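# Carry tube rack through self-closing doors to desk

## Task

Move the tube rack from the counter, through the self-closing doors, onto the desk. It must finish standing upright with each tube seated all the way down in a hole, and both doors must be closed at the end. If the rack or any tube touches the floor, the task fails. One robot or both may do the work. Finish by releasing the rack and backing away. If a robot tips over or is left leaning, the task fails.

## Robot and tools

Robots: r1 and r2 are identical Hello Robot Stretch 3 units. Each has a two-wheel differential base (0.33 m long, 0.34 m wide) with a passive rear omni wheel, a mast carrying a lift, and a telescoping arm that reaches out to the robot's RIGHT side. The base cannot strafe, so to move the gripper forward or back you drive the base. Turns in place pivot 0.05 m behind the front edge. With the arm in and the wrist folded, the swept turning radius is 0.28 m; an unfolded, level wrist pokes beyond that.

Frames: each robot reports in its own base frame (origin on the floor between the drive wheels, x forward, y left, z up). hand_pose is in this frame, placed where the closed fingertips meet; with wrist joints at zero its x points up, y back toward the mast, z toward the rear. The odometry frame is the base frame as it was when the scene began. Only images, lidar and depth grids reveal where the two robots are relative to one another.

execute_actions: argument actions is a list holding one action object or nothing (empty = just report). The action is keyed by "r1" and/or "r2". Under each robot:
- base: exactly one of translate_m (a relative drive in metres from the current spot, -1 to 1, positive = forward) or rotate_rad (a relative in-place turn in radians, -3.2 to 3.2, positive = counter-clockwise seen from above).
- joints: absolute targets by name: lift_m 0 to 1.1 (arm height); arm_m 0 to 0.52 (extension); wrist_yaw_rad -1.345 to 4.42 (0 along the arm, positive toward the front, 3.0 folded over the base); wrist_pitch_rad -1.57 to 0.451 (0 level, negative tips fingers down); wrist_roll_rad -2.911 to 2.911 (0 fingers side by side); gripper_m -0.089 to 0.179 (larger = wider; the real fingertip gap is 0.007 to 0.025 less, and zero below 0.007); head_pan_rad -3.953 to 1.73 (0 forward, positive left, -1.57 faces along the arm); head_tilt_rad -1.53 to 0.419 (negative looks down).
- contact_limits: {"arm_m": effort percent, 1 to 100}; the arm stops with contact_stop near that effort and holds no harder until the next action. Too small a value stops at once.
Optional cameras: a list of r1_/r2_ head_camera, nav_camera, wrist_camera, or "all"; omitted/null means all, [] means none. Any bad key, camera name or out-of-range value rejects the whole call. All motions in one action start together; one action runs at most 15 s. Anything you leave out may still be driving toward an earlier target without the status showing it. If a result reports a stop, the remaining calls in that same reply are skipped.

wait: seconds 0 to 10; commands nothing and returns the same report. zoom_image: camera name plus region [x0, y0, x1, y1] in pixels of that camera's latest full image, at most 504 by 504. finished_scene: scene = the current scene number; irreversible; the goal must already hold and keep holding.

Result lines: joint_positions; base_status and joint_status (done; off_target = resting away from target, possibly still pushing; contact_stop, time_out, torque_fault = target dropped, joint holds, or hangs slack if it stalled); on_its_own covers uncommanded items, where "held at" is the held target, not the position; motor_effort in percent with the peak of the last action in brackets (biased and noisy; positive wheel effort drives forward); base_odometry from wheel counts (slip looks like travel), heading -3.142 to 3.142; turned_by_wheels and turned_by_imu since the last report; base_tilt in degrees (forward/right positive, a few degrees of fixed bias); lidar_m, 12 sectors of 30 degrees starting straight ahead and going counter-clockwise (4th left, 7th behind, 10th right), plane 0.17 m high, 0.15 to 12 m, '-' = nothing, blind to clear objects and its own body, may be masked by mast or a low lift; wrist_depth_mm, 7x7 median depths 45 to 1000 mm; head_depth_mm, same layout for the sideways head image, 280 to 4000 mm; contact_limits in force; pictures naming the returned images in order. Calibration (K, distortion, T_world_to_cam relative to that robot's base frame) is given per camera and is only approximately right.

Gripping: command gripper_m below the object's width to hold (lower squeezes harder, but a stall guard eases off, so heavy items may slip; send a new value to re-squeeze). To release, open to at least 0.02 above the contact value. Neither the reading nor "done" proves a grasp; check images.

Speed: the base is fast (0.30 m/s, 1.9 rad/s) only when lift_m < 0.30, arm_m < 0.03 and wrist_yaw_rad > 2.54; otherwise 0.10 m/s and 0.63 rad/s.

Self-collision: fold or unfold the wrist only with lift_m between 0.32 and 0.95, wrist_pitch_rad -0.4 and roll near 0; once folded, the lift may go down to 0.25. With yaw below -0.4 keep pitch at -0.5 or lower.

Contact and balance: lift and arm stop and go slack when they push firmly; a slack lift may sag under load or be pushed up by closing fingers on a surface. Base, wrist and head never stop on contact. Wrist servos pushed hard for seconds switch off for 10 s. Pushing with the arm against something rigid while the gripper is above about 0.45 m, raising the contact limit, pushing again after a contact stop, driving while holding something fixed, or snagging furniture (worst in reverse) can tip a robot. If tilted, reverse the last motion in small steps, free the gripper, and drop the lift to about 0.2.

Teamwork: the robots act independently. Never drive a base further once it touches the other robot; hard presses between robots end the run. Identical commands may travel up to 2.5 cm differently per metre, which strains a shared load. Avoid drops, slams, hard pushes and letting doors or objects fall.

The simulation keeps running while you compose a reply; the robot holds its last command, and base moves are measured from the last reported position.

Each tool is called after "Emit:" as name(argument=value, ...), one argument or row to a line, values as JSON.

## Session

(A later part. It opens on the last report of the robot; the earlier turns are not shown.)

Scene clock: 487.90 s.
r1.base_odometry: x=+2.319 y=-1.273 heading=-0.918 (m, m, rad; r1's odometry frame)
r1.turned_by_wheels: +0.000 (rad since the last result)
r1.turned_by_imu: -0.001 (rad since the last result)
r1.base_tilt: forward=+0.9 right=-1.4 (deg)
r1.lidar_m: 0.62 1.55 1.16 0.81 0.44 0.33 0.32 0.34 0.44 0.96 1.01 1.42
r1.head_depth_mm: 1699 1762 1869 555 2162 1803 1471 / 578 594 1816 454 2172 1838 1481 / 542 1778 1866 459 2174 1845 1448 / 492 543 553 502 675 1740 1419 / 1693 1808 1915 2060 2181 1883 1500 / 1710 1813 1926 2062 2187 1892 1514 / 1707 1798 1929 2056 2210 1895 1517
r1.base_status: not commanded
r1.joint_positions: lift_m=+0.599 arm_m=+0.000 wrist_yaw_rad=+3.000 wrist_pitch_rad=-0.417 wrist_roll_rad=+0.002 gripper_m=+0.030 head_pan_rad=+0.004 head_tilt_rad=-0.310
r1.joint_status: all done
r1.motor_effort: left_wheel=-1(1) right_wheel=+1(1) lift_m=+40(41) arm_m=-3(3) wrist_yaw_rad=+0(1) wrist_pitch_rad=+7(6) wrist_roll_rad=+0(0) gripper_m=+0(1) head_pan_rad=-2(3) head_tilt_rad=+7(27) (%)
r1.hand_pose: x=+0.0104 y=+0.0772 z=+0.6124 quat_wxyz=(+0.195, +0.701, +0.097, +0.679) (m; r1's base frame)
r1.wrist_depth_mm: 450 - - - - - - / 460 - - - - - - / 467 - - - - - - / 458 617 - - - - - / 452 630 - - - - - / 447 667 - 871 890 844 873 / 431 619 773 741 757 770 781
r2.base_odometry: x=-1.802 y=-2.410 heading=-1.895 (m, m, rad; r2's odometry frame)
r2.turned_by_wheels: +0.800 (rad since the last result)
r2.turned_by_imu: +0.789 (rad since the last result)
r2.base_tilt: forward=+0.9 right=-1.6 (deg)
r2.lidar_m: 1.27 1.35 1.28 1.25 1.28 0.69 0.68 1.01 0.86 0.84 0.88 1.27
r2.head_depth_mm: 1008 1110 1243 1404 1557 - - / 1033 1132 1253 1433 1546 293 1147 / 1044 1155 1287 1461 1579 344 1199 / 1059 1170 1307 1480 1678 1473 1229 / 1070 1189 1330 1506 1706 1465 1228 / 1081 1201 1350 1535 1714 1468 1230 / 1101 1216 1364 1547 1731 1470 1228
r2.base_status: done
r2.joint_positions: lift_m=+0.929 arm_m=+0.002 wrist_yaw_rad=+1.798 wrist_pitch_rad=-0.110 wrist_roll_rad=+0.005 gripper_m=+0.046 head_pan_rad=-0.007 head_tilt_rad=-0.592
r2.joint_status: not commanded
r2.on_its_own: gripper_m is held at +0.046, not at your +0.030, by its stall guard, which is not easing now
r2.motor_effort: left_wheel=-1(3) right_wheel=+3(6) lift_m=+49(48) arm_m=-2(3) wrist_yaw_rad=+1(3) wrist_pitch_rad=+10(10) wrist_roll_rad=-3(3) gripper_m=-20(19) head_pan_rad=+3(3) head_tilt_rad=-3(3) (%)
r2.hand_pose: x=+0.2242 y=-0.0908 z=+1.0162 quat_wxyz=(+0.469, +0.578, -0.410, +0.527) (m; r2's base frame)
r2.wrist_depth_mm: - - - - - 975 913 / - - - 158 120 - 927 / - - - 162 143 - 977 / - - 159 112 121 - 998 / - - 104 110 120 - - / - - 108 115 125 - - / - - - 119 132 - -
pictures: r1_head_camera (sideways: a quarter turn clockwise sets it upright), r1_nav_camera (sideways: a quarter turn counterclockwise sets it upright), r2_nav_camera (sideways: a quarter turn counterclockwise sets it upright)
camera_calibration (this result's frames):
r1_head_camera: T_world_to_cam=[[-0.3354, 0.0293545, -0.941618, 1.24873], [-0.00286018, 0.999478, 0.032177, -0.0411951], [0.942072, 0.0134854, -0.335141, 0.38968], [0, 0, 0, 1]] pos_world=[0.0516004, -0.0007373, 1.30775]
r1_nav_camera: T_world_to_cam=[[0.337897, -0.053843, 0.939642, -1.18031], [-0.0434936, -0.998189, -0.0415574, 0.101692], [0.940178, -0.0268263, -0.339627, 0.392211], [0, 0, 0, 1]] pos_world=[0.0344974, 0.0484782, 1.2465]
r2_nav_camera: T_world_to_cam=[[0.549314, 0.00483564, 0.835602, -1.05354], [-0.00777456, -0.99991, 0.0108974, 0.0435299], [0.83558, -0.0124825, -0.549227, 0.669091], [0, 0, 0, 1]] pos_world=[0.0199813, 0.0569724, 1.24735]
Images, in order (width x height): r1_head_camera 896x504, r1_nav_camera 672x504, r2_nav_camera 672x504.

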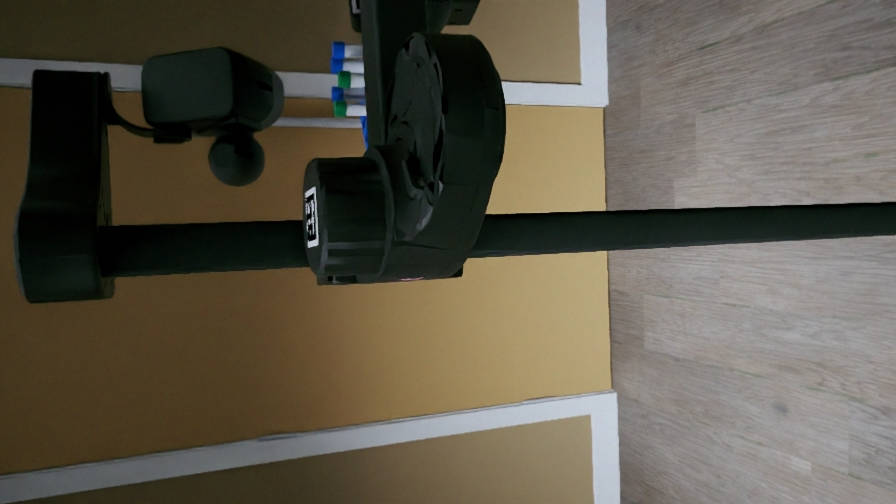

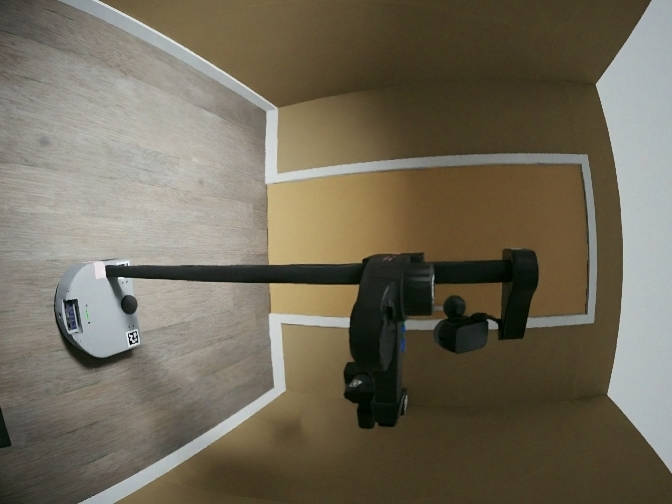

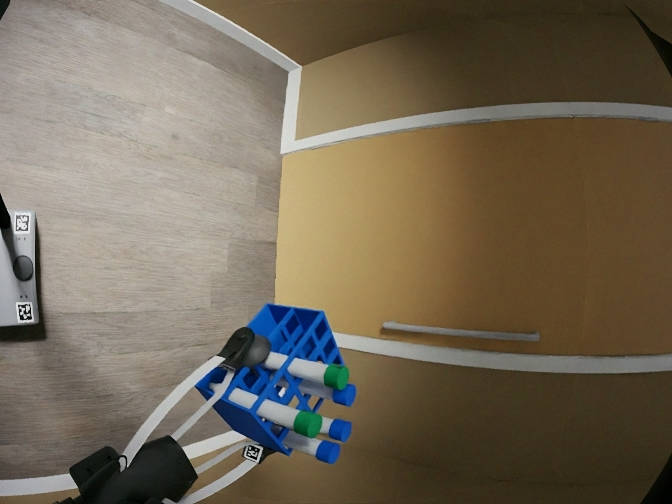

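Emit:
execute_actions(
  actions=[
    {"r2":{"base":{"rotate_rad":0.95}}},
  ],
  cameras=[],
)

Emit:
execute_actions(
  actions=[
    {"r2":{"base":{"translate_m":-0.32}}},
  ],
  cameras=[],
)

Emit:
execute_actions(
  actions=[
    {"r2":{"base":{"rotate_rad":-0.95}},"r1":{"joints":{"head_tilt_rad":-0.6}}},
  ],
  cameras=["r2_nav_camera","r1_nav_camera"],
)

Scene clock: 497.80 s.
r1.base_odometry: x=+2.319 y=-1.273 heading=-0.918 (m, m, rad; r1's odometry frame)
r1.turned_by_wheels: +0.000 (rad since the last result)
r1.turned_by_imu: -0.001 (rad since the last result)
r1.base_tilt: forward=+0.9 right=-1.6 (deg)
r1.lidar_m: 0.55 1.54 1.16 0.81 0.44 0.33 0.32 0.34 0.44 0.96 1.01 0.57
r1.head_depth_mm: 438 1754 500 484 2188 1828 1471 / 434 474 495 516 574 621 680 / 454 1782 1904 2055 2182 1832 1490 / 1701 1795 1885 897 2180 1858 1494 / 1708 1812 1920 2069 2191 1858 1510 / 1711 1808 1929 2066 2184 1872 1518 / 1704 1819 1925 2065 2202 1893 1530
r1.base_status: not commanded
r1.joint_positions: lift_m=+0.599 arm_m=+0.000 wrist_yaw_rad=+3.000 wrist_pitch_rad=-0.417 wrist_roll_rad=+0.002 gripper_m=+0.030 head_pan_rad=+0.004 head_tilt_rad=-0.310
r1.joint_status: not commanded
r1.motor_effort: left_wheel=+0(1) right_wheel=+1(0) lift_m=+40(40) arm_m=-3(3) wrist_yaw_rad=+0(0) wrist_pitch_rad=+6(6) wrist_roll_rad=+0(0) gripper_m=+1(1) head_pan_rad=-3(3) head_tilt_rad=+7(6) (%)
r1.hand_pose: x=+0.0104 y=+0.0772 z=+0.6124 quat_wxyz=(+0.195, +0.701, +0.097, +0.679) (m; r1's base frame)
r1.wrist_depth_mm: 449 - - - - - - / 462 - - - - - - / 475 - - - - - - / 457 613 - - - - - / 448 625 - - - - - / 447 659 - 875 874 855 871 / 434 609 761 757 755 748 778
r2.base_odometry: x=-1.802 y=-2.410 heading=-0.945 (m, m, rad; r2's odometry frame)
r2.turned_by_wheels: +0.950 (rad since the last result)
r2.turned_by_imu: +0.937 (rad since the last result)
r2.base_tilt: forward=+1.0 right=-1.7 (deg)
r2.lidar_m: 1.31 1.25 1.29 0.80 0.82 0.98 0.88 0.84 0.86 1.15 1.27 1.31
r2.head_depth_mm: 1399 1521 1649 1787 1795 - - / 1331 1488 1684 1939 1905 290 1147 / 1253 1398 1564 1796 1839 345 1196 / 1181 1306 1465 1657 1773 1471 1230 / 1123 1232 1369 1542 1718 1473 1228 / 1067 1168 1289 1440 1618 1470 1231 / 1018 1110 1218 1351 1509 1477 1230
r2.base_status: done
r2.joint_positions: lift_m=+0.929 arm_m=+0.002 wrist_yaw_rad=+1.798 wrist_pitch_rad=-0.110 wrist_roll_rad=+0.005 gripper_m=+0.046 head_pan_rad=-0.007 head_tilt_rad=-0.592
r2.joint_status: not commanded
r2.on_its_own: gripper_m is held at +0.046, not at your +0.030, by its stall guard, which is not easing now
r2.motor_effort: left_wheel=-2(5) right_wheel=+2(6) lift_m=+48(49) arm_m=-3(2) wrist_yaw_rad=+1(1) wrist_pitch_rad=+10(10) wrist_roll_rad=-3(3) gripper_m=-20(20) head_pan_rad=+4(2) head_tilt_rad=-3(2) (%)
r2.hand_pose: x=+0.2242 y=-0.0908 z=+1.0162 quat_wxyz=(+0.469, +0.578, -0.410, +0.527) (m; r2's base frame)
r2.wrist_depth_mm: 963 - - - - - - / - - - 158 120 - - / - - - 162 143 - - / - - 158 112 121 - - / - - 104 110 121 - - / - - 108 115 125 - - / - - - 119 132 - -
pictures: none
No camera images: the call's "cameras" was empty. Leave "cameras" out to get every camera's image.

Scene clock: 501.97 s.
r1.base_odometry: x=+2.319 y=-1.273 heading=-0.918 (m, m, rad; r1's odometry frame)
r1.turned_by_wheels: +0.000 (rad since the last result)
r1.turned_by_imu: -0.001 (rad since the last result)
r1.base_tilt: forward=+0.8 right=-1.5 (deg)
r1.lidar_m: 1.99 1.54 1.16 0.81 0.44 0.33 0.32 0.34 0.44 0.96 0.53 0.53
r1.head_depth_mm: 1689 1794 1906 716 2171 1821 1474 / 1699 1780 1891 2049 2174 1824 1473 / 1702 1802 1910 2054 2177 1834 1497 / 1702 1804 1933 2062 2180 1845 1493 / 1714 1814 1924 2047 2192 1874 1507 / 1711 1809 1924 2063 2192 1887 1516 / 1709 1800 1928 2067 2188 1882 1516
r1.base_status: not commanded
r1.joint_positions: lift_m=+0.599 arm_m=+0.000 wrist_yaw_rad=+3.000 wrist_pitch_rad=-0.417 wrist_roll_rad=+0.002 gripper_m=+0.030 head_pan_rad=+0.004 head_tilt_rad=-0.310
r1.joint_status: not commanded
r1.motor_effort: left_wheel=+0(1) right_wheel=+0(0) lift_m=+39(39) arm_m=-3(3) wrist_yaw_rad=-1(0) wrist_pitch_rad=+6(7) wrist_roll_rad=+0(0) gripper_m=+0(0) head_pan_rad=-2(3) head_tilt_rad=+7(7) (%)
r1.hand_pose: x=+0.0104 y=+0.0772 z=+0.6124 quat_wxyz=(+0.195, +0.701, +0.097, +0.679) (m; r1's base frame)
r1.wrist_depth_mm: 451 - - - - - - / 456 - - - - - - / 460 - - - - - - / 463 599 - - - - - / 456 628 - - - - - / 445 648 - 833 887 879 881 / 427 621 743 750 749 762 750
r2.base_odometry: x=-1.989 y=-2.151 heading=-0.945 (m, m, rad; r2's odometry frame)
r2.turned_by_wheels: +0.000 (rad since the last result)
r2.turned_by_imu: -0.002 (rad since the last result)
r2.base_tilt: forward=+1.0 right=-1.7 (deg)
r2.lidar_m: 1.60 1.52 1.22 0.63 0.79 0.81 0.59 0.57 0.58 0.78 1.43 1.48
r2.head_depth_mm: 1639 1755 1879 2025 1904 - - / 1631 1830 2045 2217 1905 293 1147 / 1537 1714 1915 2154 1834 344 1203 / 1452 1604 1799 2033 1828 1466 1229 / 1377 1513 1683 1891 1832 1469 1225 / 1312 1436 1575 1762 1833 1475 1228 / 1251 1365 1493 1665 1772 1463 1229
r2.base_status: done
r2.joint_positions: lift_m=+0.929 arm_m=+0.002 wrist_yaw_rad=+1.798 wrist_pitch_rad=-0.110 wrist_roll_rad=+0.005 gripper_m=+0.046 head_pan_rad=-0.007 head_tilt_rad=-0.592
r2.joint_status: not commanded
r2.on_its_own: gripper_m is held at +0.046, not at your +0.030, by its stall guard, which is not easing now
r2.motor_effort: left_wheel=-1(6) right_wheel=+2(3) lift_m=+49(49) arm_m=-2(4) wrist_yaw_rad=+2(1) wrist_pitch_rad=+10(10) wrist_roll_rad=-3(3) gripper_m=-20(20) head_pan_rad=+2(2) head_tilt_rad=-3(3) (%)
r2.hand_pose: x=+0.2242 y=-0.0908 z=+1.0162 quat_wxyz=(+0.469, +0.578, -0.410, +0.527) (m; r2's base frame)
r2.wrist_depth_mm: - - - - - - - / - - - 158 120 - - / - - - 161 143 - - / - - 158 112 121 - - / - - 104 110 121 - - / - - 108 115 125 - - / - - - 119 132 - -
pictures: none
No camera images: the call's "cameras" was empty. Leave "cameras" out to get every camera's image.

Scene clock: 504.47 s.
r1.base_odometry: x=+2.319 y=-1.273 heading=-0.918 (m, m, rad; r1's odometry frame)
r1.turned_by_wheels: +0.000 (rad since the last result)
r1.turned_by_imu: -0.001 (rad since the last result)
r1.base_tilt: forward=+0.6 right=-1.5 (deg)
r1.lidar_m: 1.98 1.54 1.16 0.81 0.44 0.33 0.32 0.34 0.44 0.96 1.01 0.51
r1.head_depth_mm: 1706 1890 2102 2065 1686 1407 1038 / 1693 1878 2099 2084 1682 1425 1228 / 1709 1887 2095 2103 1705 1434 1233 / 1706 1885 2129 2111 1707 1434 1236 / 1712 1887 2128 2131 1714 1437 1243 / 1707 1889 2118 2142 1728 1441 1251 / 1711 1888 2107 2155 1735 1455 1249
r1.base_status: not commanded
r1.joint_positions: lift_m=+0.599 arm_m=+0.000 wrist_yaw_rad=+3.000 wrist_pitch_rad=-0.417 wrist_roll_rad=+0.002 gripper_m=+0.030 head_pan_rad=+0.004 head_tilt_rad=-0.592
r1.joint_status: all done
r1.motor_effort: left_wheel=-1(1) right_wheel=+1(1) lift_m=+40(40) arm_m=-3(3) wrist_yaw_rad=+0(0) wrist_pitch_rad=+6(6) wrist_roll_rad=+0(0) gripper_m=+0(1) head_pan_rad=-2(3) head_tilt_rad=-5(36) (%)
r1.hand_pose: x=+0.0104 y=+0.0772 z=+0.6124 quat_wxyz=(+0.195, +0.701, +0.097, +0.679) (m; r1's base frame)
r1.wrist_depth_mm: 444 - - - - - - / 460 - - - - - - / 468 - - - - - - / 460 611 - - - - - / 449 616 - - - - - / 441 659 - 857 860 861 872 / 433 608 772 762 756 765 754
r2.base_odometry: x=-1.989 y=-2.151 heading=-1.895 (m, m, rad; r2's odometry frame)
r2.turned_by_wheels: -0.950 (rad since the last result)
r2.turned_by_imu: -0.937 (rad since the last result)
r2.base_tilt: forward=+0.9 right=-1.6 (deg)
r2.lidar_m: 1.43 1.52 1.56 1.52 0.80 0.63 0.77 0.75 0.58 0.57 0.60 0.86
r2.head_depth_mm: 1161 1276 1426 1608 1758 - - / 1176 1288 1444 1631 1763 293 1146 / 1189 1320 1460 1669 1776 344 1197 / 1197 1316 1472 1693 1836 1473 1225 / 1216 1354 1512 1713 1833 1469 1226 / 1229 1368 1535 1751 1839 1468 1229 / 1248 1386 1562 1782 1823 1478 1226
r2.base_status: done
r2.joint_positions: lift_m=+0.929 arm_m=+0.002 wrist_yaw_rad=+1.798 wrist_pitch_rad=-0.110 wrist_roll_rad=+0.005 gripper_m=+0.046 head_pan_rad=-0.007 head_tilt_rad=-0.592
r2.joint_status: not commanded
r2.on_its_own: gripper_m is held at +0.046, not at your +0.030, by its stall guard, which is not easing now
r2.motor_effort: left_wheel=+2(5) right_wheel=-3(6) lift_m=+49(49) arm_m=-2(3) wrist_yaw_rad=+2(1) wrist_pitch_rad=+10(10) wrist_roll_rad=-3(3) gripper_m=-20(20) head_pan_rad=+3(2) head_tilt_rad=-3(3) (%)
r2.hand_pose: x=+0.2242 y=-0.0908 z=+1.0162 quat_wxyz=(+0.469, +0.578, -0.410, +0.527) (m; r2's base frame)
r2.wrist_depth_mm: - - - - - - - / - - - 158 120 - 988 / - - - 162 144 - 966 / - - 158 112 121 - 910 / - - 104 110 121 - 907 / - - 108 114 125 - 859 / - - - 119 132 - 837
pictures: r1_nav_camera (sideways: a quarter turn counterclockwise sets it upright), r2_nav_camera (sideways: a quarter turn counterclockwise sets it upright)
camera_calibration (this result's frames):
r1_nav_camera: T_world_to_cam=[[0.586117, -0.0528794, 0.808499, -1.01077], [-0.0531856, -0.998227, -0.0267318, 0.0824373], [0.808479, -0.0273325, -0.58789, 0.716055], [0, 0, 0, 1]] pos_world=[0.0178967, 0.048414, 1.24037]
r2_nav_camera: T_world_to_cam=[[0.54935, 0.00483534, 0.835579, -1.05351], [-0.0077742, -0.99991, 0.0108974, 0.0435298], [0.835557, -0.0124825, -0.549263, 0.669138], [0, 0, 0, 1]] pos_world=[0.019979, 0.0569724, 1.24734]
Images, in order (width x height): r1_nav_camera 672x504, r2_nav_camera 672x504.

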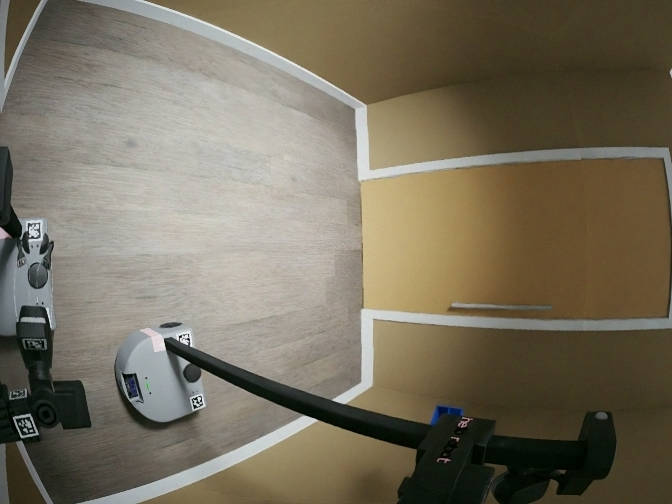

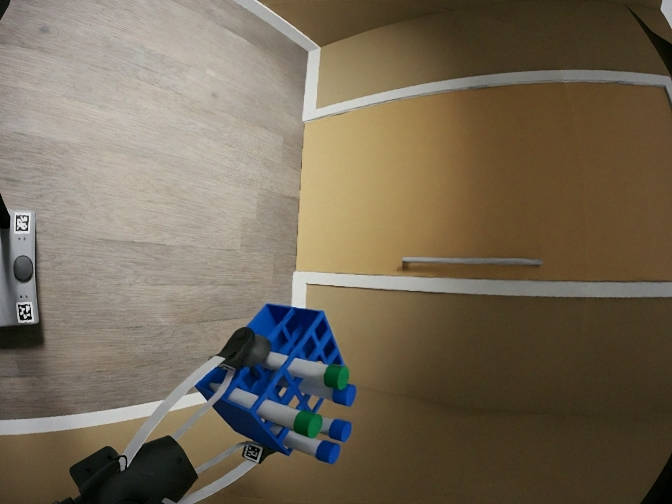

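Emit:
execute_actions(
  actions=[
    {"r1":{"base":{"rotate_rad":0.46},"joints":{"wrist_pitch_rad":-0.4}}},
  ],
  cameras=[],
)

Emit:
execute_actions(
  actions=[
    {"r1":{"base":{"translate_m":0.96},"joints":{"wrist_yaw_rad":1.45,"gripper_m":0.12}}},
  ],
  cameras=[],
)

Emit:
execute_actions(
  actions=[
    {"r1":{"base":{"rotate_rad":-0.5},"joints":{"wrist_pitch_rad":0,"lift_m":0.86,"head_pan_rad":-0.5,"head_tilt_rad":-0.3}}},
  ],
  cameras=["r1_nav_camera","r1_head_camera","r1_wrist_camera"],
)

Scene clock: 512.17 s.
r1.base_odometry: x=+2.319 y=-1.273 heading=-0.458 (m, m, rad; r1's odometry frame)
r1.turned_by_wheels: +0.460 (rad since the last result)
r1.turned_by_imu: +0.458 (rad since the last result)
r1.base_tilt: forward=+0.9 right=-1.6 (deg)
r1.lidar_m: 1.64 1.18 1.03 0.47 0.34 0.32 0.33 0.44 0.88 0.99 0.51 1.98
r1.head_depth_mm: 1681 1847 2040 2062 1678 1421 1223 / 1746 1929 2131 2075 1692 1419 1226 / 1829 2027 2265 2095 1692 1424 1239 / 1913 2118 2378 2117 1707 1429 1240 / 1822 1983 2140 2120 1709 1436 1240 / 1591 1692 1813 1937 1719 1451 1247 / 1409 1486 1580 1686 1695 1460 1252
r1.base_status: done
r1.joint_positions: lift_m=+0.599 arm_m=+0.000 wrist_yaw_rad=+3.000 wrist_pitch_rad=-0.417 wrist_roll_rad=+0.002 gripper_m=+0.030 head_pan_rad=+0.004 head_tilt_rad=-0.592
r1.joint_status: all done
r1.motor_effort: left_wheel=-2(6) right_wheel=+2(5) lift_m=+39(40) arm_m=-3(3) wrist_yaw_rad=+0(0) wrist_pitch_rad=+6(6) wrist_roll_rad=+0(0) gripper_m=+0(0) head_pan_rad=-3(3) head_tilt_rad=-5(5) (%)
r1.hand_pose: x=+0.0104 y=+0.0772 z=+0.6124 quat_wxyz=(+0.195, +0.701, +0.097, +0.679) (m; r1's base frame)
r1.wrist_depth_mm: 293 - 559 753 - - 894 / 310 - 574 826 - - 995 / 323 - 642 880 - - - / 327 391 690 965 - - - / 339 416 - 969 - - - / 353 456 - 876 864 873 875 / 359 458 743 765 751 750 753
r2.base_odometry: x=-1.989 y=-2.151 heading=-1.895 (m, m, rad; r2's odometry frame)
r2.turned_by_wheels: +0.000 (rad since the last result)
r2.turned_by_imu: +0.000 (rad since the last result)
r2.base_tilt: forward=+1.0 right=-1.7 (deg)
r2.lidar_m: 1.43 1.52 1.56 1.52 1.16 0.63 0.77 0.76 0.58 0.57 0.60 0.86
r2.head_depth_mm: 1160 1277 1427 1600 1754 - - / 1172 1294 1449 1628 1767 293 1145 / 1189 1316 1460 1664 1782 344 1199 / 1198 1312 1475 1690 1827 1466 1223 / 1218 1347 1505 1709 1839 1468 1229 / 1233 1365 1532 1747 1836 1469 1231 / 1251 1386 1564 1779 1833 1479 1228
r2.base_status: not commanded
r2.joint_positions: lift_m=+0.929 arm_m=+0.002 wrist_yaw_rad=+1.798 wrist_pitch_rad=-0.110 wrist_roll_rad=+0.005 gripper_m=+0.046 head_pan_rad=-0.007 head_tilt_rad=-0.592
r2.joint_status: not commanded
r2.on_its_own: gripper_m is held at +0.046, not at your +0.030, by its stall guard, which is not easing now
r2.motor_effort: left_wheel=+2(2) right_wheel=-2(3) lift_m=+49(49) arm_m=-2(3) wrist_yaw_rad=+1(2) wrist_pitch_rad=+10(10) wrist_roll_rad=-3(3) gripper_m=-20(20) head_pan_rad=+3(2) head_tilt_rad=-3(3) (%)
r2.hand_pose: x=+0.2242 y=-0.0908 z=+1.0162 quat_wxyz=(+0.469, +0.578, -0.410, +0.527) (m; r2's base frame)
r2.wrist_depth_mm: - - - - - - - / - - - 158 121 - 978 / - - - 162 143 - 966 / - - 159 112 121 - 928 / - - 105 110 121 - 903 / - - 108 115 125 - 863 / - - - 119 132 - 841
pictures: none
No camera images: the call's "cameras" was empty. Leave "cameras" out to get every camera's image.

Scene clock: 522.93 s.
r1.base_odometry: x=+3.180 y=-1.698 heading=-0.458 (m, m, rad; r1's odometry frame)
r1.turned_by_wheels: +0.000 (rad since the last result)
r1.turned_by_imu: +0.007 (rad since the last result)
r1.base_tilt: forward=+0.7 right=-1.4 (deg)
r1.lidar_m: 0.95 0.69 0.66 0.69 0.93 1.07 1.20 0.79 1.42 1.47 1.19 1.14
r1.head_depth_mm: 963 1060 1170 1300 1472 1417 1227 / 1006 1103 1230 1381 1567 1424 1226 / 1050 1158 1297 1476 1623 1424 1227 / 1096 1216 1361 1548 1662 1433 1235 / 1049 1132 1227 1345 1470 1447 1246 / 914 977 1045 1133 1220 1332 1245 / 810 858 914 971 1041 1125 1184
r1.base_status: done
r1.joint_positions: lift_m=+0.599 arm_m=+0.000 wrist_yaw_rad=+1.453 wrist_pitch_rad=-0.417 wrist_roll_rad=+0.002 gripper_m=+0.120 head_pan_rad=+0.004 head_tilt_rad=-0.593
r1.joint_status: all done
r1.motor_effort: left_wheel=-2(3) right_wheel=+2(5) lift_m=+39(39) arm_m=-3(3) wrist_yaw_rad=-3(4) wrist_pitch_rad=+6(6) wrist_roll_rad=+0(0) gripper_m=+0(81) head_pan_rad=-3(2) head_tilt_rad=-5(5) (%)
r1.hand_pose: x=+0.2016 y=-0.1716 z=+0.6124 quat_wxyz=(+0.614, +0.569, -0.420, +0.350) (m; r1's base frame)
r1.wrist_depth_mm: 687 865 - 999 917 846 757 / 699 884 - - 969 921 828 / 732 948 - - - 976 887 / 751 958 - - - - 961 / 759 933 - - - - - / 774 - 876 859 850 881 846 / 737 760 740 758 740 765 764
r2.base_odometry: x=-1.989 y=-2.151 heading=-1.895 (m, m, rad; r2's odometry frame)
r2.turned_by_wheels: +0.000 (rad since the last result)
r2.turned_by_imu: -0.001 (rad since the last result)
r2.base_tilt: forward=+0.9 right=-1.6 (deg)
r2.lidar_m: 1.43 1.52 0.88 0.94 1.16 0.89 0.77 0.76 0.58 0.57 0.60 0.86
r2.head_depth_mm: 1161 1283 1424 1607 1756 - - / 1175 1297 1442 1630 1767 293 1149 / 1191 1320 1459 1672 1774 344 1202 / 1198 1314 1479 1680 1824 1472 1225 / 1222 1354 1511 1723 1839 1473 1228 / 1242 1368 1536 1754 1843 1466 1229 / 1252 1391 1560 1776 1835 1471 1224
r2.base_status: not commanded
r2.joint_positions: lift_m=+0.929 arm_m=+0.002 wrist_yaw_rad=+1.798 wrist_pitch_rad=-0.110 wrist_roll_rad=+0.005 gripper_m=+0.046 head_pan_rad=-0.007 head_tilt_rad=-0.592
r2.joint_status: not commanded
r2.on_its_own: gripper_m is held at +0.046, not at your +0.030, by its stall guard, which is not easing now
r2.motor_effort: left_wheel=+2(2) right_wheel=-3(3) lift_m=+49(49) arm_m=-3(2) wrist_yaw_rad=+3(1) wrist_pitch_rad=+10(10) wrist_roll_rad=-3(3) gripper_m=-20(20) head_pan_rad=+4(2) head_tilt_rad=-3(3) (%)
r2.hand_pose: x=+0.2242 y=-0.0908 z=+1.0162 quat_wxyz=(+0.469, +0.578, -0.410, +0.527) (m; r2's base frame)
r2.wrist_depth_mm: - - - - - - - / - - - 158 120 - - / - - - 161 143 - 959 / - - 159 112 121 - 926 / - - 104 110 121 - 890 / - - 108 115 125 - 872 / - - - 119 132 - 838
pictures: none
No camera images: the call's "cameras" was empty. Leave "cameras" out to get every camera's image.

Scene clock: 526.13 s.
r1.base_odometry: x=+3.180 y=-1.698 heading=-0.958 (m, m, rad; r1's odometry frame)
r1.turned_by_wheels: -0.500 (rad since the last result)
r1.turned_by_imu: -0.499 (rad since the last result)
r1.base_tilt: forward=+0.8 right=-1.4 (deg)
r1.lidar_m: 1.13 0.93 0.69 0.66 0.69 0.95 1.07 1.21 0.80 1.42 1.49 1.19
r1.head_depth_mm: 1312 1401 1515 1630 1762 1814 1508 / 1236 1316 1408 1508 1621 1723 1482 / 1179 1235 1317 1400 1520 1633 1490 / 1117 1184 1258 1332 1416 1536 1508 / 1065 1123 1187 1256 1339 1428 1472 / 1016 1066 1126 1189 1256 1339 1418 / 977 1020 1069 1132 1195 1268 1347
r1.base_status: done
r1.joint_positions: lift_m=+0.859 arm_m=+0.000 wrist_yaw_rad=+1.452 wrist_pitch_rad=-0.022 wrist_roll_rad=+0.002 gripper_m=+0.120 head_pan_rad=-0.493 head_tilt_rad=-0.310
r1.joint_status: all done
r1.motor_effort: left_wheel=+2(6) right_wheel=-1(3) lift_m=+40(42) arm_m=-3(3) wrist_yaw_rad=-2(3) wrist_pitch_rad=+8(9) wrist_roll_rad=+0(0) gripper_m=+0(1) head_pan_rad=-4(44) head_tilt_rad=+6(37) (%)
r1.hand_pose: x=+0.2325 y=-0.1754 z=+0.9683 quat_wxyz=(+0.534, +0.476, -0.524, +0.463) (m; r1's base frame)
r1.wrist_depth_mm: 898 960 981 - - - - / 933 960 976 - - - - / 991 - - - - - - / - - - - - - - / - - - - - - - / - - - - - - - / - - - - - - -
r2.base_odometry: x=-1.989 y=-2.151 heading=-1.895 (m, m, rad; r2's odometry frame)
r2.turned_by_wheels: +0.000 (rad since the last result)
r2.turned_by_imu: +0.000 (rad since the last result)
r2.base_tilt: forward=+0.9 right=-1.6 (deg)
r2.lidar_m: 1.43 1.52 0.88 1.52 1.16 0.89 0.77 0.76 0.58 0.57 0.60 0.86
r2.head_depth_mm: 1163 1281 1426 1605 1755 - - / 1175 1296 1446 1640 1762 293 1146 / 1188 1318 1453 1661 1773 344 1198 / 1201 1313 1474 1699 1819 1469 1224 / 1215 1352 1512 1718 1831 1471 1228 / 1231 1368 1540 1741 1847 1474 1228 / 1255 1388 1556 1783 1836 1476 1226
r2.base_status: not commanded
r2.joint_positions: lift_m=+0.929 arm_m=+0.002 wrist_yaw_rad=+1.798 wrist_pitch_rad=-0.110 wrist_roll_rad=+0.005 gripper_m=+0.046 head_pan_rad=-0.007 head_tilt_rad=-0.592
r2.joint_status: not commanded
r2.on_its_own: gripper_m is held at +0.046, not at your +0.030, by its stall guard, which is not easing now
r2.motor_effort: left_wheel=+2(2) right_wheel=-2(2) lift_m=+48(49) arm_m=-3(3) wrist_yaw_rad=+2(2) wrist_pitch_rad=+10(10) wrist_roll_rad=-3(3) gripper_m=-19(20) head_pan_rad=+2(2) head_tilt_rad=-3(3) (%)
r2.hand_pose: x=+0.2242 y=-0.0908 z=+1.0162 quat_wxyz=(+0.469, +0.578, -0.410, +0.527) (m; r2's base frame)
r2.wrist_depth_mm: - - - - - - - / - - - 158 120 - 994 / - - - 161 143 - 964 / - - 159 112 121 - 928 / - - 104 110 121 - 907 / - - 108 115 125 - 866 / - - - 119 132 - 830
pictures: r1_head_camera (sideways: a quarter turn clockwise sets it upright), r1_nav_camera (sideways: a quarter turn counterclockwise sets it upright), r1_wrist_camera
camera_calibration (this result's frames):
r1_head_camera: T_world_to_cam=[[-0.280684, 0.185603, -0.941684, 1.24848], [0.473932, 0.879973, 0.0321772, -0.0441038], [0.834628, -0.437263, -0.334958, 0.390098], [0, 0, 0, 1]] pos_world=[0.0457454, -0.0223377, 1.30776]
r1_nav_camera: T_world_to_cam=[[0.271206, -0.208321, 0.939707, -1.17999], [-0.514064, -0.856744, -0.0415666, 0.104575], [0.813748, -0.471797, -0.339444, 0.392745], [0, 0, 0, 1]] pos_world=[0.0541822, 0.0290734, 1.2465]
r1_wrist_camera: T_world_to_cam=[[-0.151537, -0.987883, -0.0335254, -0.10861], [-0.24305, 0.0701158, -0.967476, 1.03003], [0.958104, -0.138461, -0.25073, 0.158772], [0, 0, 0, 1]] pos_world=[0.0817689, -0.157531, 1.03269]
Images, in order (width x height): r1_head_camera 896x504, r1_nav_camera 672x504, r1_wrist_camera 644x364.

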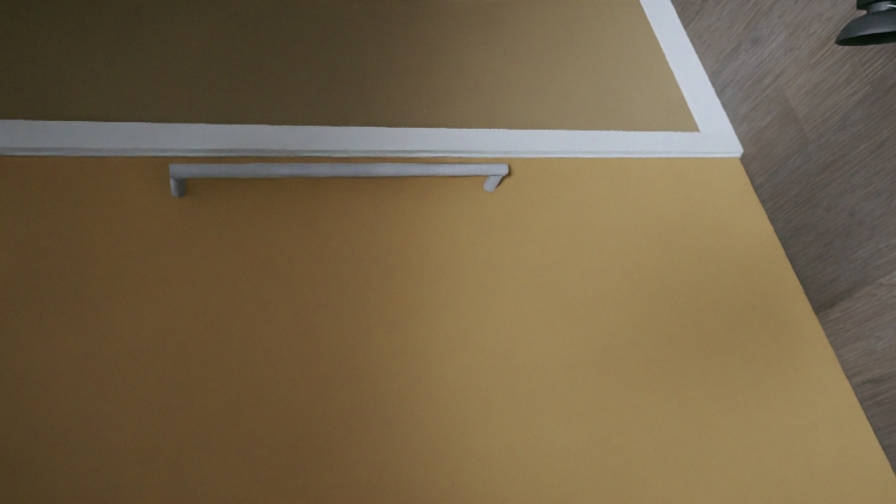

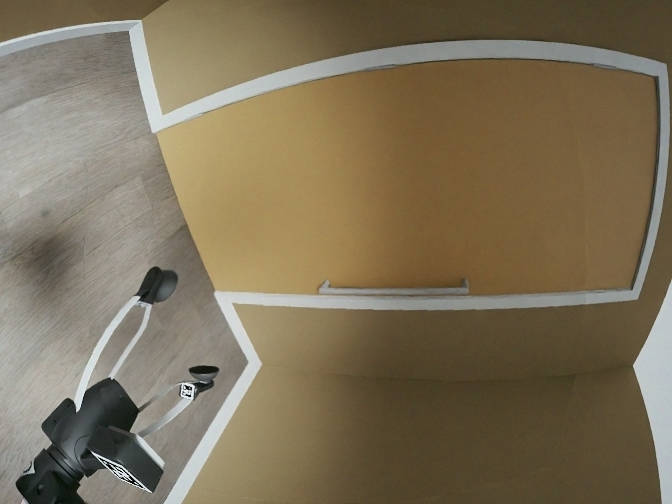

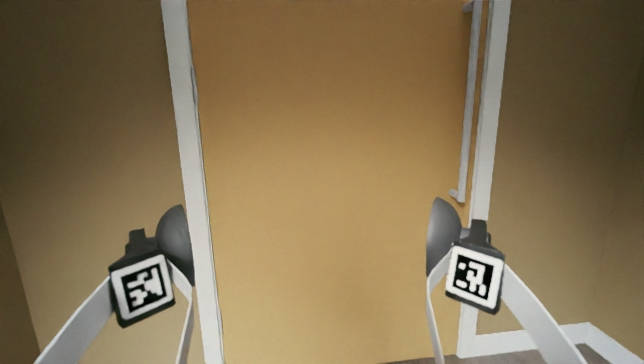

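Emit:
execute_actions(
  actions=[
    {"r1":{"joints":{"arm_m":0.45,"wrist_yaw_rad":1.45}}},
  ],
  cameras=["r1_wrist_camera","r1_head_camera"],
)

Scene clock: 541.83 s.
r1.base_odometry: x=+3.180 y=-1.698 heading=-0.958 (m, m, rad; r1's odometry frame)
r1.turned_by_wheels: +0.000 (rad since the last result)
r1.turned_by_imu: -0.002 (rad since the last result)
r1.base_tilt: forward=+0.8 right=-1.5 (deg)
r1.lidar_m: 1.14 0.94 0.69 0.66 0.69 0.95 1.07 1.21 0.80 1.42 1.49 1.19
r1.head_depth_mm: 1316 1406 1509 1631 1760 1806 1472 / 1235 1322 1409 1512 1626 1712 1480 / 1180 1239 1313 1401 1519 1629 1492 / 1120 1185 1252 1330 1418 1519 1493 / 1065 1122 1186 1255 1332 1429 1474 / 1016 1067 1121 1193 1265 1342 1425 / 973 1020 1069 1128 1189 1265 1338
r1.base_status: not commanded
r1.joint_positions: lift_m=+0.859 arm_m=+0.450 wrist_yaw_rad=+1.451 wrist_pitch_rad=-0.022 wrist_roll_rad=+0.002 gripper_m=+0.120 head_pan_rad=-0.493 head_tilt_rad=-0.310
r1.joint_status: all done
r1.motor_effort: left_wheel=+2(2) right_wheel=-2(1) lift_m=+40(39) arm_m=+4(5) wrist_yaw_rad=+0(2) wrist_pitch_rad=+8(8) wrist_roll_rad=+0(0) gripper_m=+0(1) head_pan_rad=-4(4) head_tilt_rad=+6(7) (%)
r1.hand_pose: x=+0.2324 y=-0.6253 z=+0.9683 quat_wxyz=(+0.534, +0.475, -0.524, +0.463) (m; r1's base frame)
r1.wrist_depth_mm: 937 938 970 993 - - 853 / 927 993 995 - - - 874 / 971 - - - - - 846 / - - - - - - 879 / - - - - - - 886 / - - - - - - 888 / - - - - - - 865
r2.base_odometry: x=-1.989 y=-2.151 heading=-1.895 (m, m, rad; r2's odometry frame)
r2.turned_by_wheels: +0.000 (rad since the last result)
r2.turned_by_imu: +0.000 (rad since the last result)
r2.base_tilt: forward=+1.0 right=-1.7 (deg)
r2.lidar_m: 1.43 1.52 0.88 1.52 1.16 0.88 0.77 0.76 0.58 0.57 0.60 0.86
r2.head_depth_mm: 1162 1277 1427 1603 1748 - - / 1176 1295 1437 1631 1766 293 1148 / 1190 1313 1464 1664 1775 344 1201 / 1198 1321 1471 1689 1827 1470 1225 / 1220 1347 1503 1712 1831 1467 1229 / 1232 1369 1536 1692 1839 1480 1227 / 1249 1393 1558 1762 1719 1468 1231
r2.base_status: not commanded
r2.joint_positions: lift_m=+0.929 arm_m=+0.002 wrist_yaw_rad=+1.798 wrist_pitch_rad=-0.110 wrist_roll_rad=+0.005 gripper_m=+0.046 head_pan_rad=-0.007 head_tilt_rad=-0.592
r2.joint_status: not commanded
r2.on_its_own: gripper_m is held at +0.046, not at your +0.030, by its stall guard, which is not easing now
r2.motor_effort: left_wheel=+2(2) right_wheel=-2(3) lift_m=+49(49) arm_m=-3(3) wrist_yaw_rad=+2(2) wrist_pitch_rad=+10(10) wrist_roll_rad=-3(3) gripper_m=-20(20) head_pan_rad=+2(2) head_tilt_rad=-3(3) (%)
r2.hand_pose: x=+0.2242 y=-0.0908 z=+1.0162 quat_wxyz=(+0.469, +0.578, -0.410, +0.527) (m; r2's base frame)
r2.wrist_depth_mm: - - - - - - - / - - - 158 120 - - / - - - 162 143 - 963 / 301 431 159 112 121 - 923 / 370 - 105 110 120 - 899 / - - 108 115 125 - 870 / - - - 119 132 - 844
pictures: r1_head_camera (sideways: a quarter turn clockwise sets it upright), r1_wrist_camera
camera_calibration (this result's frames):
r1_head_camera: T_world_to_cam=[[-0.280684, 0.185603, -0.941684, 1.24848], [0.473932, 0.879973, 0.0321772, -0.0441038], [0.834628, -0.437263, -0.334958, 0.390098], [0, 0, 0, 1]] pos_world=[0.0457454, -0.0223377, 1.30776]
r1_wrist_camera: T_world_to_cam=[[-0.153077, -0.987645, -0.0335254, -0.552556], [-0.242941, 0.0704945, -0.967476, 1.06177], [0.957887, -0.139954, -0.25073, 0.0956419], [0, 0, 0, 1]] pos_world=[0.0817494, -0.607193, 1.03269]
Images, in order (width x height): r1_head_camera 896x504, r1_wrist_camera 644x364.

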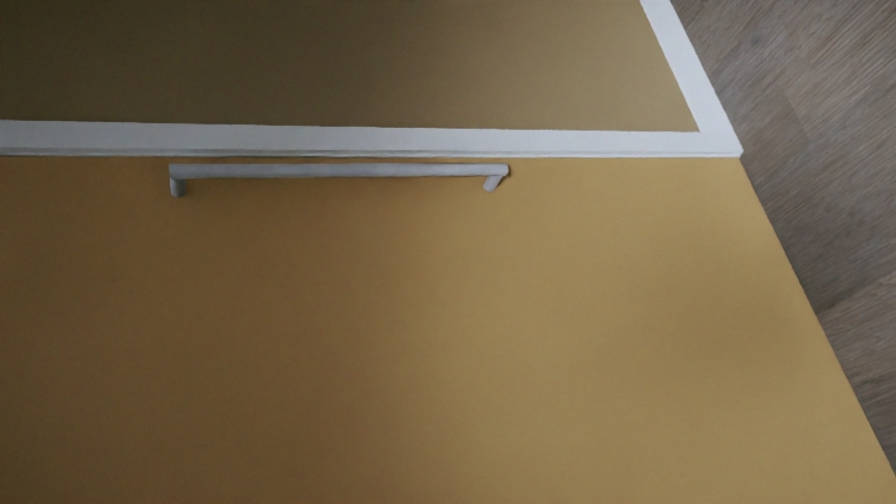

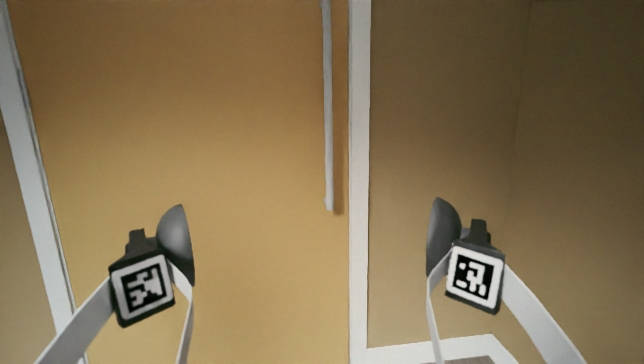

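Emit:
execute_actions(
  actions=[
    {"r1":{"base":{"translate_m":0.65},"joints":{"lift_m":0.95}}},
  ],
  cameras=["r1_wrist_camera"],
)

Scene clock: 551.03 s.
r1.base_odometry: x=+3.554 y=-2.229 heading=-0.958 (m, m, rad; r1's odometry frame)
r1.turned_by_wheels: +0.000 (rad since the last result)
r1.turned_by_imu: +0.002 (rad since the last result)
r1.base_tilt: forward=+0.8 right=-1.5 (deg)
r1.lidar_m: 0.49 0.52 0.68 0.66 0.68 0.94 1.72 1.24 1.48 1.43 0.69 0.51
r1.head_depth_mm: 541 578 620 669 724 791 870 / 511 543 580 623 672 729 794 / 484 514 545 584 626 675 732 / 460 486 515 548 585 630 678 / 438 461 487 517 551 588 631 / 418 440 463 490 519 554 592 / 400 420 440 465 492 521 555
r1.base_status: done
r1.joint_positions: lift_m=+0.949 arm_m=+0.450 wrist_yaw_rad=+1.451 wrist_pitch_rad=-0.022 wrist_roll_rad=+0.002 gripper_m=+0.120 head_pan_rad=-0.493 head_tilt_rad=-0.310
r1.joint_status: all done
r1.motor_effort: left_wheel=+1(6) right_wheel=-1(2) lift_m=+39(42) arm_m=+5(4) wrist_yaw_rad=+0(1) wrist_pitch_rad=+8(8) wrist_roll_rad=+0(0) gripper_m=+0(1) head_pan_rad=-4(4) head_tilt_rad=+6(7) (%)
r1.hand_pose: x=+0.2324 y=-0.6253 z=+1.0583 quat_wxyz=(+0.534, +0.475, -0.524, +0.463) (m; r1's base frame)
r1.wrist_depth_mm: 350 360 371 387 390 403 423 / 360 373 384 395 409 421 442 / 369 381 399 412 423 439 461 / 381 399 408 425 446 455 478 / 397 403 431 445 454 488 506 / 416 - 451 456 480 514 527 / 423 448 463 484 501 518 556
r2.base_odometry: x=-1.989 y=-2.151 heading=-1.895 (m, m, rad; r2's odometry frame)
r2.turned_by_wheels: +0.000 (rad since the last result)
r2.turned_by_imu: -0.001 (rad since the last result)
r2.base_tilt: forward=+1.0 right=-1.6 (deg)
r2.lidar_m: 1.43 1.26 1.31 1.52 1.16 0.88 0.77 0.76 0.58 0.57 0.60 0.86
r2.head_depth_mm: 1162 1281 1428 1604 1756 - - / 1174 1298 1452 1633 1766 293 1143 / 1188 1317 1454 1655 1791 344 1197 / 1197 1316 1470 1691 1819 1477 1230 / 1221 1297 1518 1716 1834 1471 1226 / 1233 1315 1530 1745 1832 1472 1229 / 1250 1357 1557 1775 1838 1470 1230
r2.base_status: not commanded
r2.joint_positions: lift_m=+0.929 arm_m=+0.002 wrist_yaw_rad=+1.798 wrist_pitch_rad=-0.110 wrist_roll_rad=+0.005 gripper_m=+0.046 head_pan_rad=-0.007 head_tilt_rad=-0.592
r2.joint_status: not commanded
r2.on_its_own: gripper_m is held at +0.046, not at your +0.030, by its stall guard, which is not easing now
r2.motor_effort: left_wheel=+2(2) right_wheel=-3(3) lift_m=+49(49) arm_m=-2(3) wrist_yaw_rad=+2(1) wrist_pitch_rad=+10(10) wrist_roll_rad=-3(3) gripper_m=-19(20) head_pan_rad=+2(3) head_tilt_rad=-3(3) (%)
r2.hand_pose: x=+0.2242 y=-0.0908 z=+1.0162 quat_wxyz=(+0.469, +0.578, -0.410, +0.527) (m; r2's base frame)
r2.wrist_depth_mm: - - - - - - - / - - 832 158 120 - 985 / - - - 162 143 - 949 / - - 158 112 121 - 924 / - - 104 110 120 - 911 / - - 108 115 125 - 870 / - - - 119 131 - 831
pictures: r1_wrist_camera
camera_calibration (this result's frames):
r1_wrist_camera: T_world_to_cam=[[-0.153076, -0.987646, -0.0335253, -0.549541], [-0.242941, 0.0704944, -0.967476, 1.14885], [0.957887, -0.139953, -0.25073, 0.118208], [0, 0, 0, 1]] pos_world=[0.0817494, -0.607195, 1.1227]
Images, in order (width x height): r1_wrist_camera 644x364.

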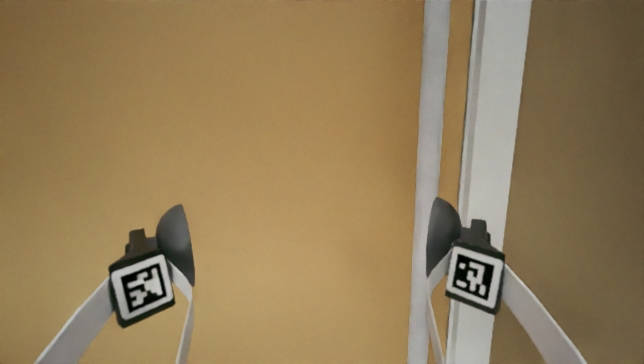

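Emit:
execute_actions(
  actions=[
    {"r1":{"joints":{"arm_m":0.52,"wrist_yaw_rad":1.2}}},
  ],
  cameras=["r1_wrist_camera"],
)

Scene clock: 555.00 s.
r1.base_odometry: x=+3.554 y=-2.229 heading=-0.958 (m, m, rad; r1's odometry frame)
r1.turned_by_wheels: +0.000 (rad since the last result)
r1.turned_by_imu: -0.001 (rad since the last result)
r1.base_tilt: forward=+0.8 right=-1.5 (deg)
r1.lidar_m: 0.49 0.51 0.68 0.66 0.68 0.95 1.72 1.23 1.48 1.43 0.69 0.51
r1.head_depth_mm: 542 577 620 669 724 790 868 / 511 543 581 622 672 726 792 / 484 514 546 583 626 676 731 / 460 486 515 548 586 627 678 / 438 462 488 517 551 589 630 / 418 440 463 490 520 553 591 / 400 419 441 465 491 522 556
r1.base_status: not commanded
r1.joint_positions: lift_m=+0.949 arm_m=+0.519 wrist_yaw_rad=+1.202 wrist_pitch_rad=-0.022 wrist_roll_rad=+0.002 gripper_m=+0.120 head_pan_rad=-0.493 head_tilt_rad=-0.310
r1.joint_status: all done
r1.motor_effort: left_wheel=+1(1) right_wheel=-1(1) lift_m=+40(40) arm_m=+4(5) wrist_yaw_rad=-2(3) wrist_pitch_rad=+8(9) wrist_roll_rad=+0(0) gripper_m=+0(0) head_pan_rad=-4(4) head_tilt_rad=+6(6) (%)
r1.hand_pose: x=+0.2171 y=-0.7558 z=+1.0583 quat_wxyz=(+0.587, +0.407, -0.579, +0.393) (m; r1's base frame)
r1.wrist_depth_mm: 320 345 368 403 463 522 580 / 327 355 382 423 479 537 596 / 335 365 390 432 503 583 624 / 351 377 398 453 521 586 658 / 355 379 425 464 530 642 673 / 367 - 443 495 555 691 678 / 368 417 453 511 595 681 684
r2.base_odometry: x=-1.989 y=-2.151 heading=-1.895 (m, m, rad; r2's odometry frame)
r2.turned_by_wheels: +0.000 (rad since the last result)
r2.turned_by_imu: +0.000 (rad since the last result)
r2.base_tilt: forward=+1.0 right=-1.6 (deg)
r2.lidar_m: 1.43 1.25 1.31 1.52 1.16 0.89 0.77 0.76 0.58 0.57 0.60 0.86
r2.head_depth_mm: 1159 1281 1429 1611 1761 - - / 1175 1296 1443 1633 1765 293 1143 / 1187 1303 1454 1665 1781 345 1197 / 1193 1280 1472 1684 1834 1469 1231 / 1216 883 1513 1716 1841 1471 1228 / 1232 1343 1531 1747 1838 1469 1228 / 1250 1349 1563 1777 1837 1480 1232
r2.base_status: not commanded
r2.joint_positions: lift_m=+0.929 arm_m=+0.002 wrist_yaw_rad=+1.798 wrist_pitch_rad=-0.110 wrist_roll_rad=+0.005 gripper_m=+0.046 head_pan_rad=-0.007 head_tilt_rad=-0.592
r2.joint_status: not commanded
r2.on_its_own: gripper_m is held at +0.046, not at your +0.030, by its stall guard, which is not easing now
r2.motor_effort: left_wheel=+2(2) right_wheel=-3(3) lift_m=+49(49) arm_m=-3(2) wrist_yaw_rad=+2(2) wrist_pitch_rad=+10(10) wrist_roll_rad=-3(3) gripper_m=-20(19) head_pan_rad=+3(2) head_tilt_rad=-3(3) (%)
r2.hand_pose: x=+0.2242 y=-0.0908 z=+1.0162 quat_wxyz=(+0.469, +0.578, -0.410, +0.527) (m; r2's base frame)
r2.wrist_depth_mm: - - - - - - - / - - 836 158 120 - 973 / - - - 162 144 - 936 / - - 158 112 121 - 924 / - - 105 110 121 - 886 / - - 108 115 125 - 870 / - - - 119 132 - 855
pictures: r1_wrist_camera
camera_calibration (this result's frames):
r1_wrist_camera: T_world_to_cam=[[-0.391209, -0.919691, -0.0335254, -0.57775], [-0.218151, 0.128062, -0.967476, 1.19245], [0.894073, -0.371172, -0.25073, -0.0462758], [0, 0, 0, 1]] pos_world=[0.0754868, -0.701235, 1.1227]
Images, in order (width x height): r1_wrist_camera 644x364.

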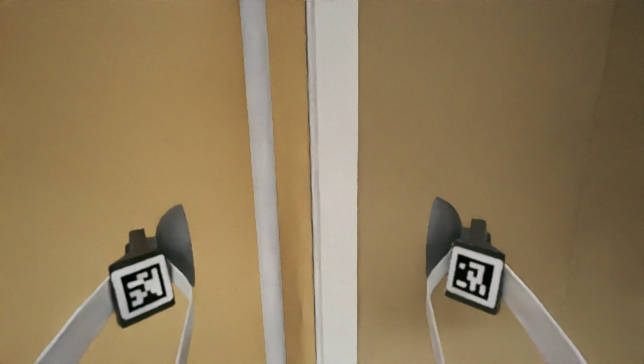

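Emit:
execute_actions(
  actions=[
    {"r1":{"base":{"translate_m":0.1},"joints":{"wrist_yaw_rad":1.3}}},
  ],
  cameras=["r1_wrist_camera"],
)

Scene clock: 560.50 s.
r1.base_odometry: x=+3.611 y=-2.311 heading=-0.958 (m, m, rad; r1's odometry frame)
r1.turned_by_wheels: +0.000 (rad since the last result)
r1.turned_by_imu: -0.001 (rad since the last result)
r1.base_tilt: forward=+0.8 right=-1.5 (deg)
r1.lidar_m: 0.39 0.40 0.57 0.65 0.68 0.94 1.82 1.32 1.48 1.43 0.55 0.41
r1.head_depth_mm: 422 450 483 520 564 616 679 / 399 423 453 486 524 567 619 / 377 400 425 454 488 526 571 / 358 379 401 427 457 490 528 / 342 359 380 403 429 458 492 / 326 342 361 381 404 432 460 / 312 327 343 362 383 407 432
r1.base_status: done
r1.joint_positions: lift_m=+0.949 arm_m=+0.519 wrist_yaw_rad=+1.297 wrist_pitch_rad=-0.022 wrist_roll_rad=+0.002 gripper_m=+0.120 head_pan_rad=-0.493 head_tilt_rad=-0.309
r1.joint_status: all done
r1.motor_effort: left_wheel=+1(5) right_wheel=-1(2) lift_m=+39(39) arm_m=+4(4) wrist_yaw_rad=+2(3) wrist_pitch_rad=+8(8) wrist_roll_rad=+0(0) gripper_m=+0(0) head_pan_rad=-5(4) head_tilt_rad=+6(7) (%)
r1.hand_pose: x=+0.2248 y=-0.7328 z=+1.0583 quat_wxyz=(+0.568, +0.434, -0.559, +0.420) (m; r1's base frame)
r1.wrist_depth_mm: 247 260 279 291 313 354 392 / 252 269 288 301 327 365 403 / 262 276 301 308 339 381 430 / 268 289 308 322 352 401 446 / 279 290 323 334 364 421 475 / 287 - 335 348 380 451 500 / 293 318 345 371 400 458 535
r2.base_odometry: x=-1.989 y=-2.151 heading=-1.895 (m, m, rad; r2's odometry frame)
r2.turned_by_wheels: +0.000 (rad since the last result)
r2.turned_by_imu: +0.000 (rad since the last result)
r2.base_tilt: forward=+1.0 right=-1.7 (deg)
r2.lidar_m: 1.43 1.33 1.56 1.53 1.16 0.89 0.77 0.76 0.58 0.57 0.60 0.86
r2.head_depth_mm: 1160 1282 1419 1601 1754 - - / 1175 1295 1447 1632 1775 293 1146 / 1188 1311 1459 1656 1770 344 1197 / 1205 1286 1474 1692 1828 1471 1233 / 1214 1032 1505 1719 1826 1475 1224 / 1237 1365 1536 1750 1830 1474 1228 / 1250 1384 1557 1776 1840 1476 1228
r2.base_status: not commanded
r2.joint_positions: lift_m=+0.929 arm_m=+0.002 wrist_yaw_rad=+1.798 wrist_pitch_rad=-0.110 wrist_roll_rad=+0.005 gripper_m=+0.046 head_pan_rad=-0.007 head_tilt_rad=-0.592
r2.joint_status: not commanded
r2.on_its_own: gripper_m is held at +0.046, not at your +0.030, by its stall guard, which is not easing now
r2.motor_effort: left_wheel=+2(2) right_wheel=-3(3) lift_m=+49(49) arm_m=-3(3) wrist_yaw_rad=+1(2) wrist_pitch_rad=+10(10) wrist_roll_rad=-3(3) gripper_m=-20(19) head_pan_rad=+2(1) head_tilt_rad=-3(3) (%)
r2.hand_pose: x=+0.2242 y=-0.0908 z=+1.0162 quat_wxyz=(+0.469, +0.578, -0.410, +0.527) (m; r2's base frame)
r2.wrist_depth_mm: - - - - - - - / - - 949 158 120 - 980 / - - - 161 144 - 952 / - - 159 112 122 - 925 / - - 104 110 120 - 889 / - - 108 114 125 - 872 / - - - 119 132 - 847
pictures: r1_wrist_camera
camera_calibration (this result's frames):
r1_wrist_camera: T_world_to_cam=[[-0.302122, -0.95268, -0.0335254, -0.597743], [-0.229324, 0.106771, -0.967476, 1.17808], [0.925275, -0.284607, -0.25073, 0.0118403], [0, 0, 0, 1]] pos_world=[0.0786159, -0.691873, 1.1227]
Images, in order (width x height): r1_wrist_camera 644x364.

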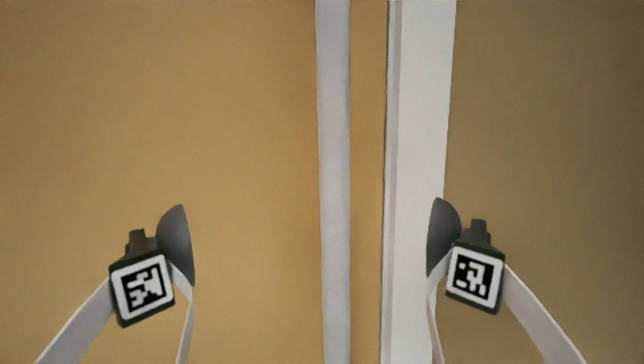

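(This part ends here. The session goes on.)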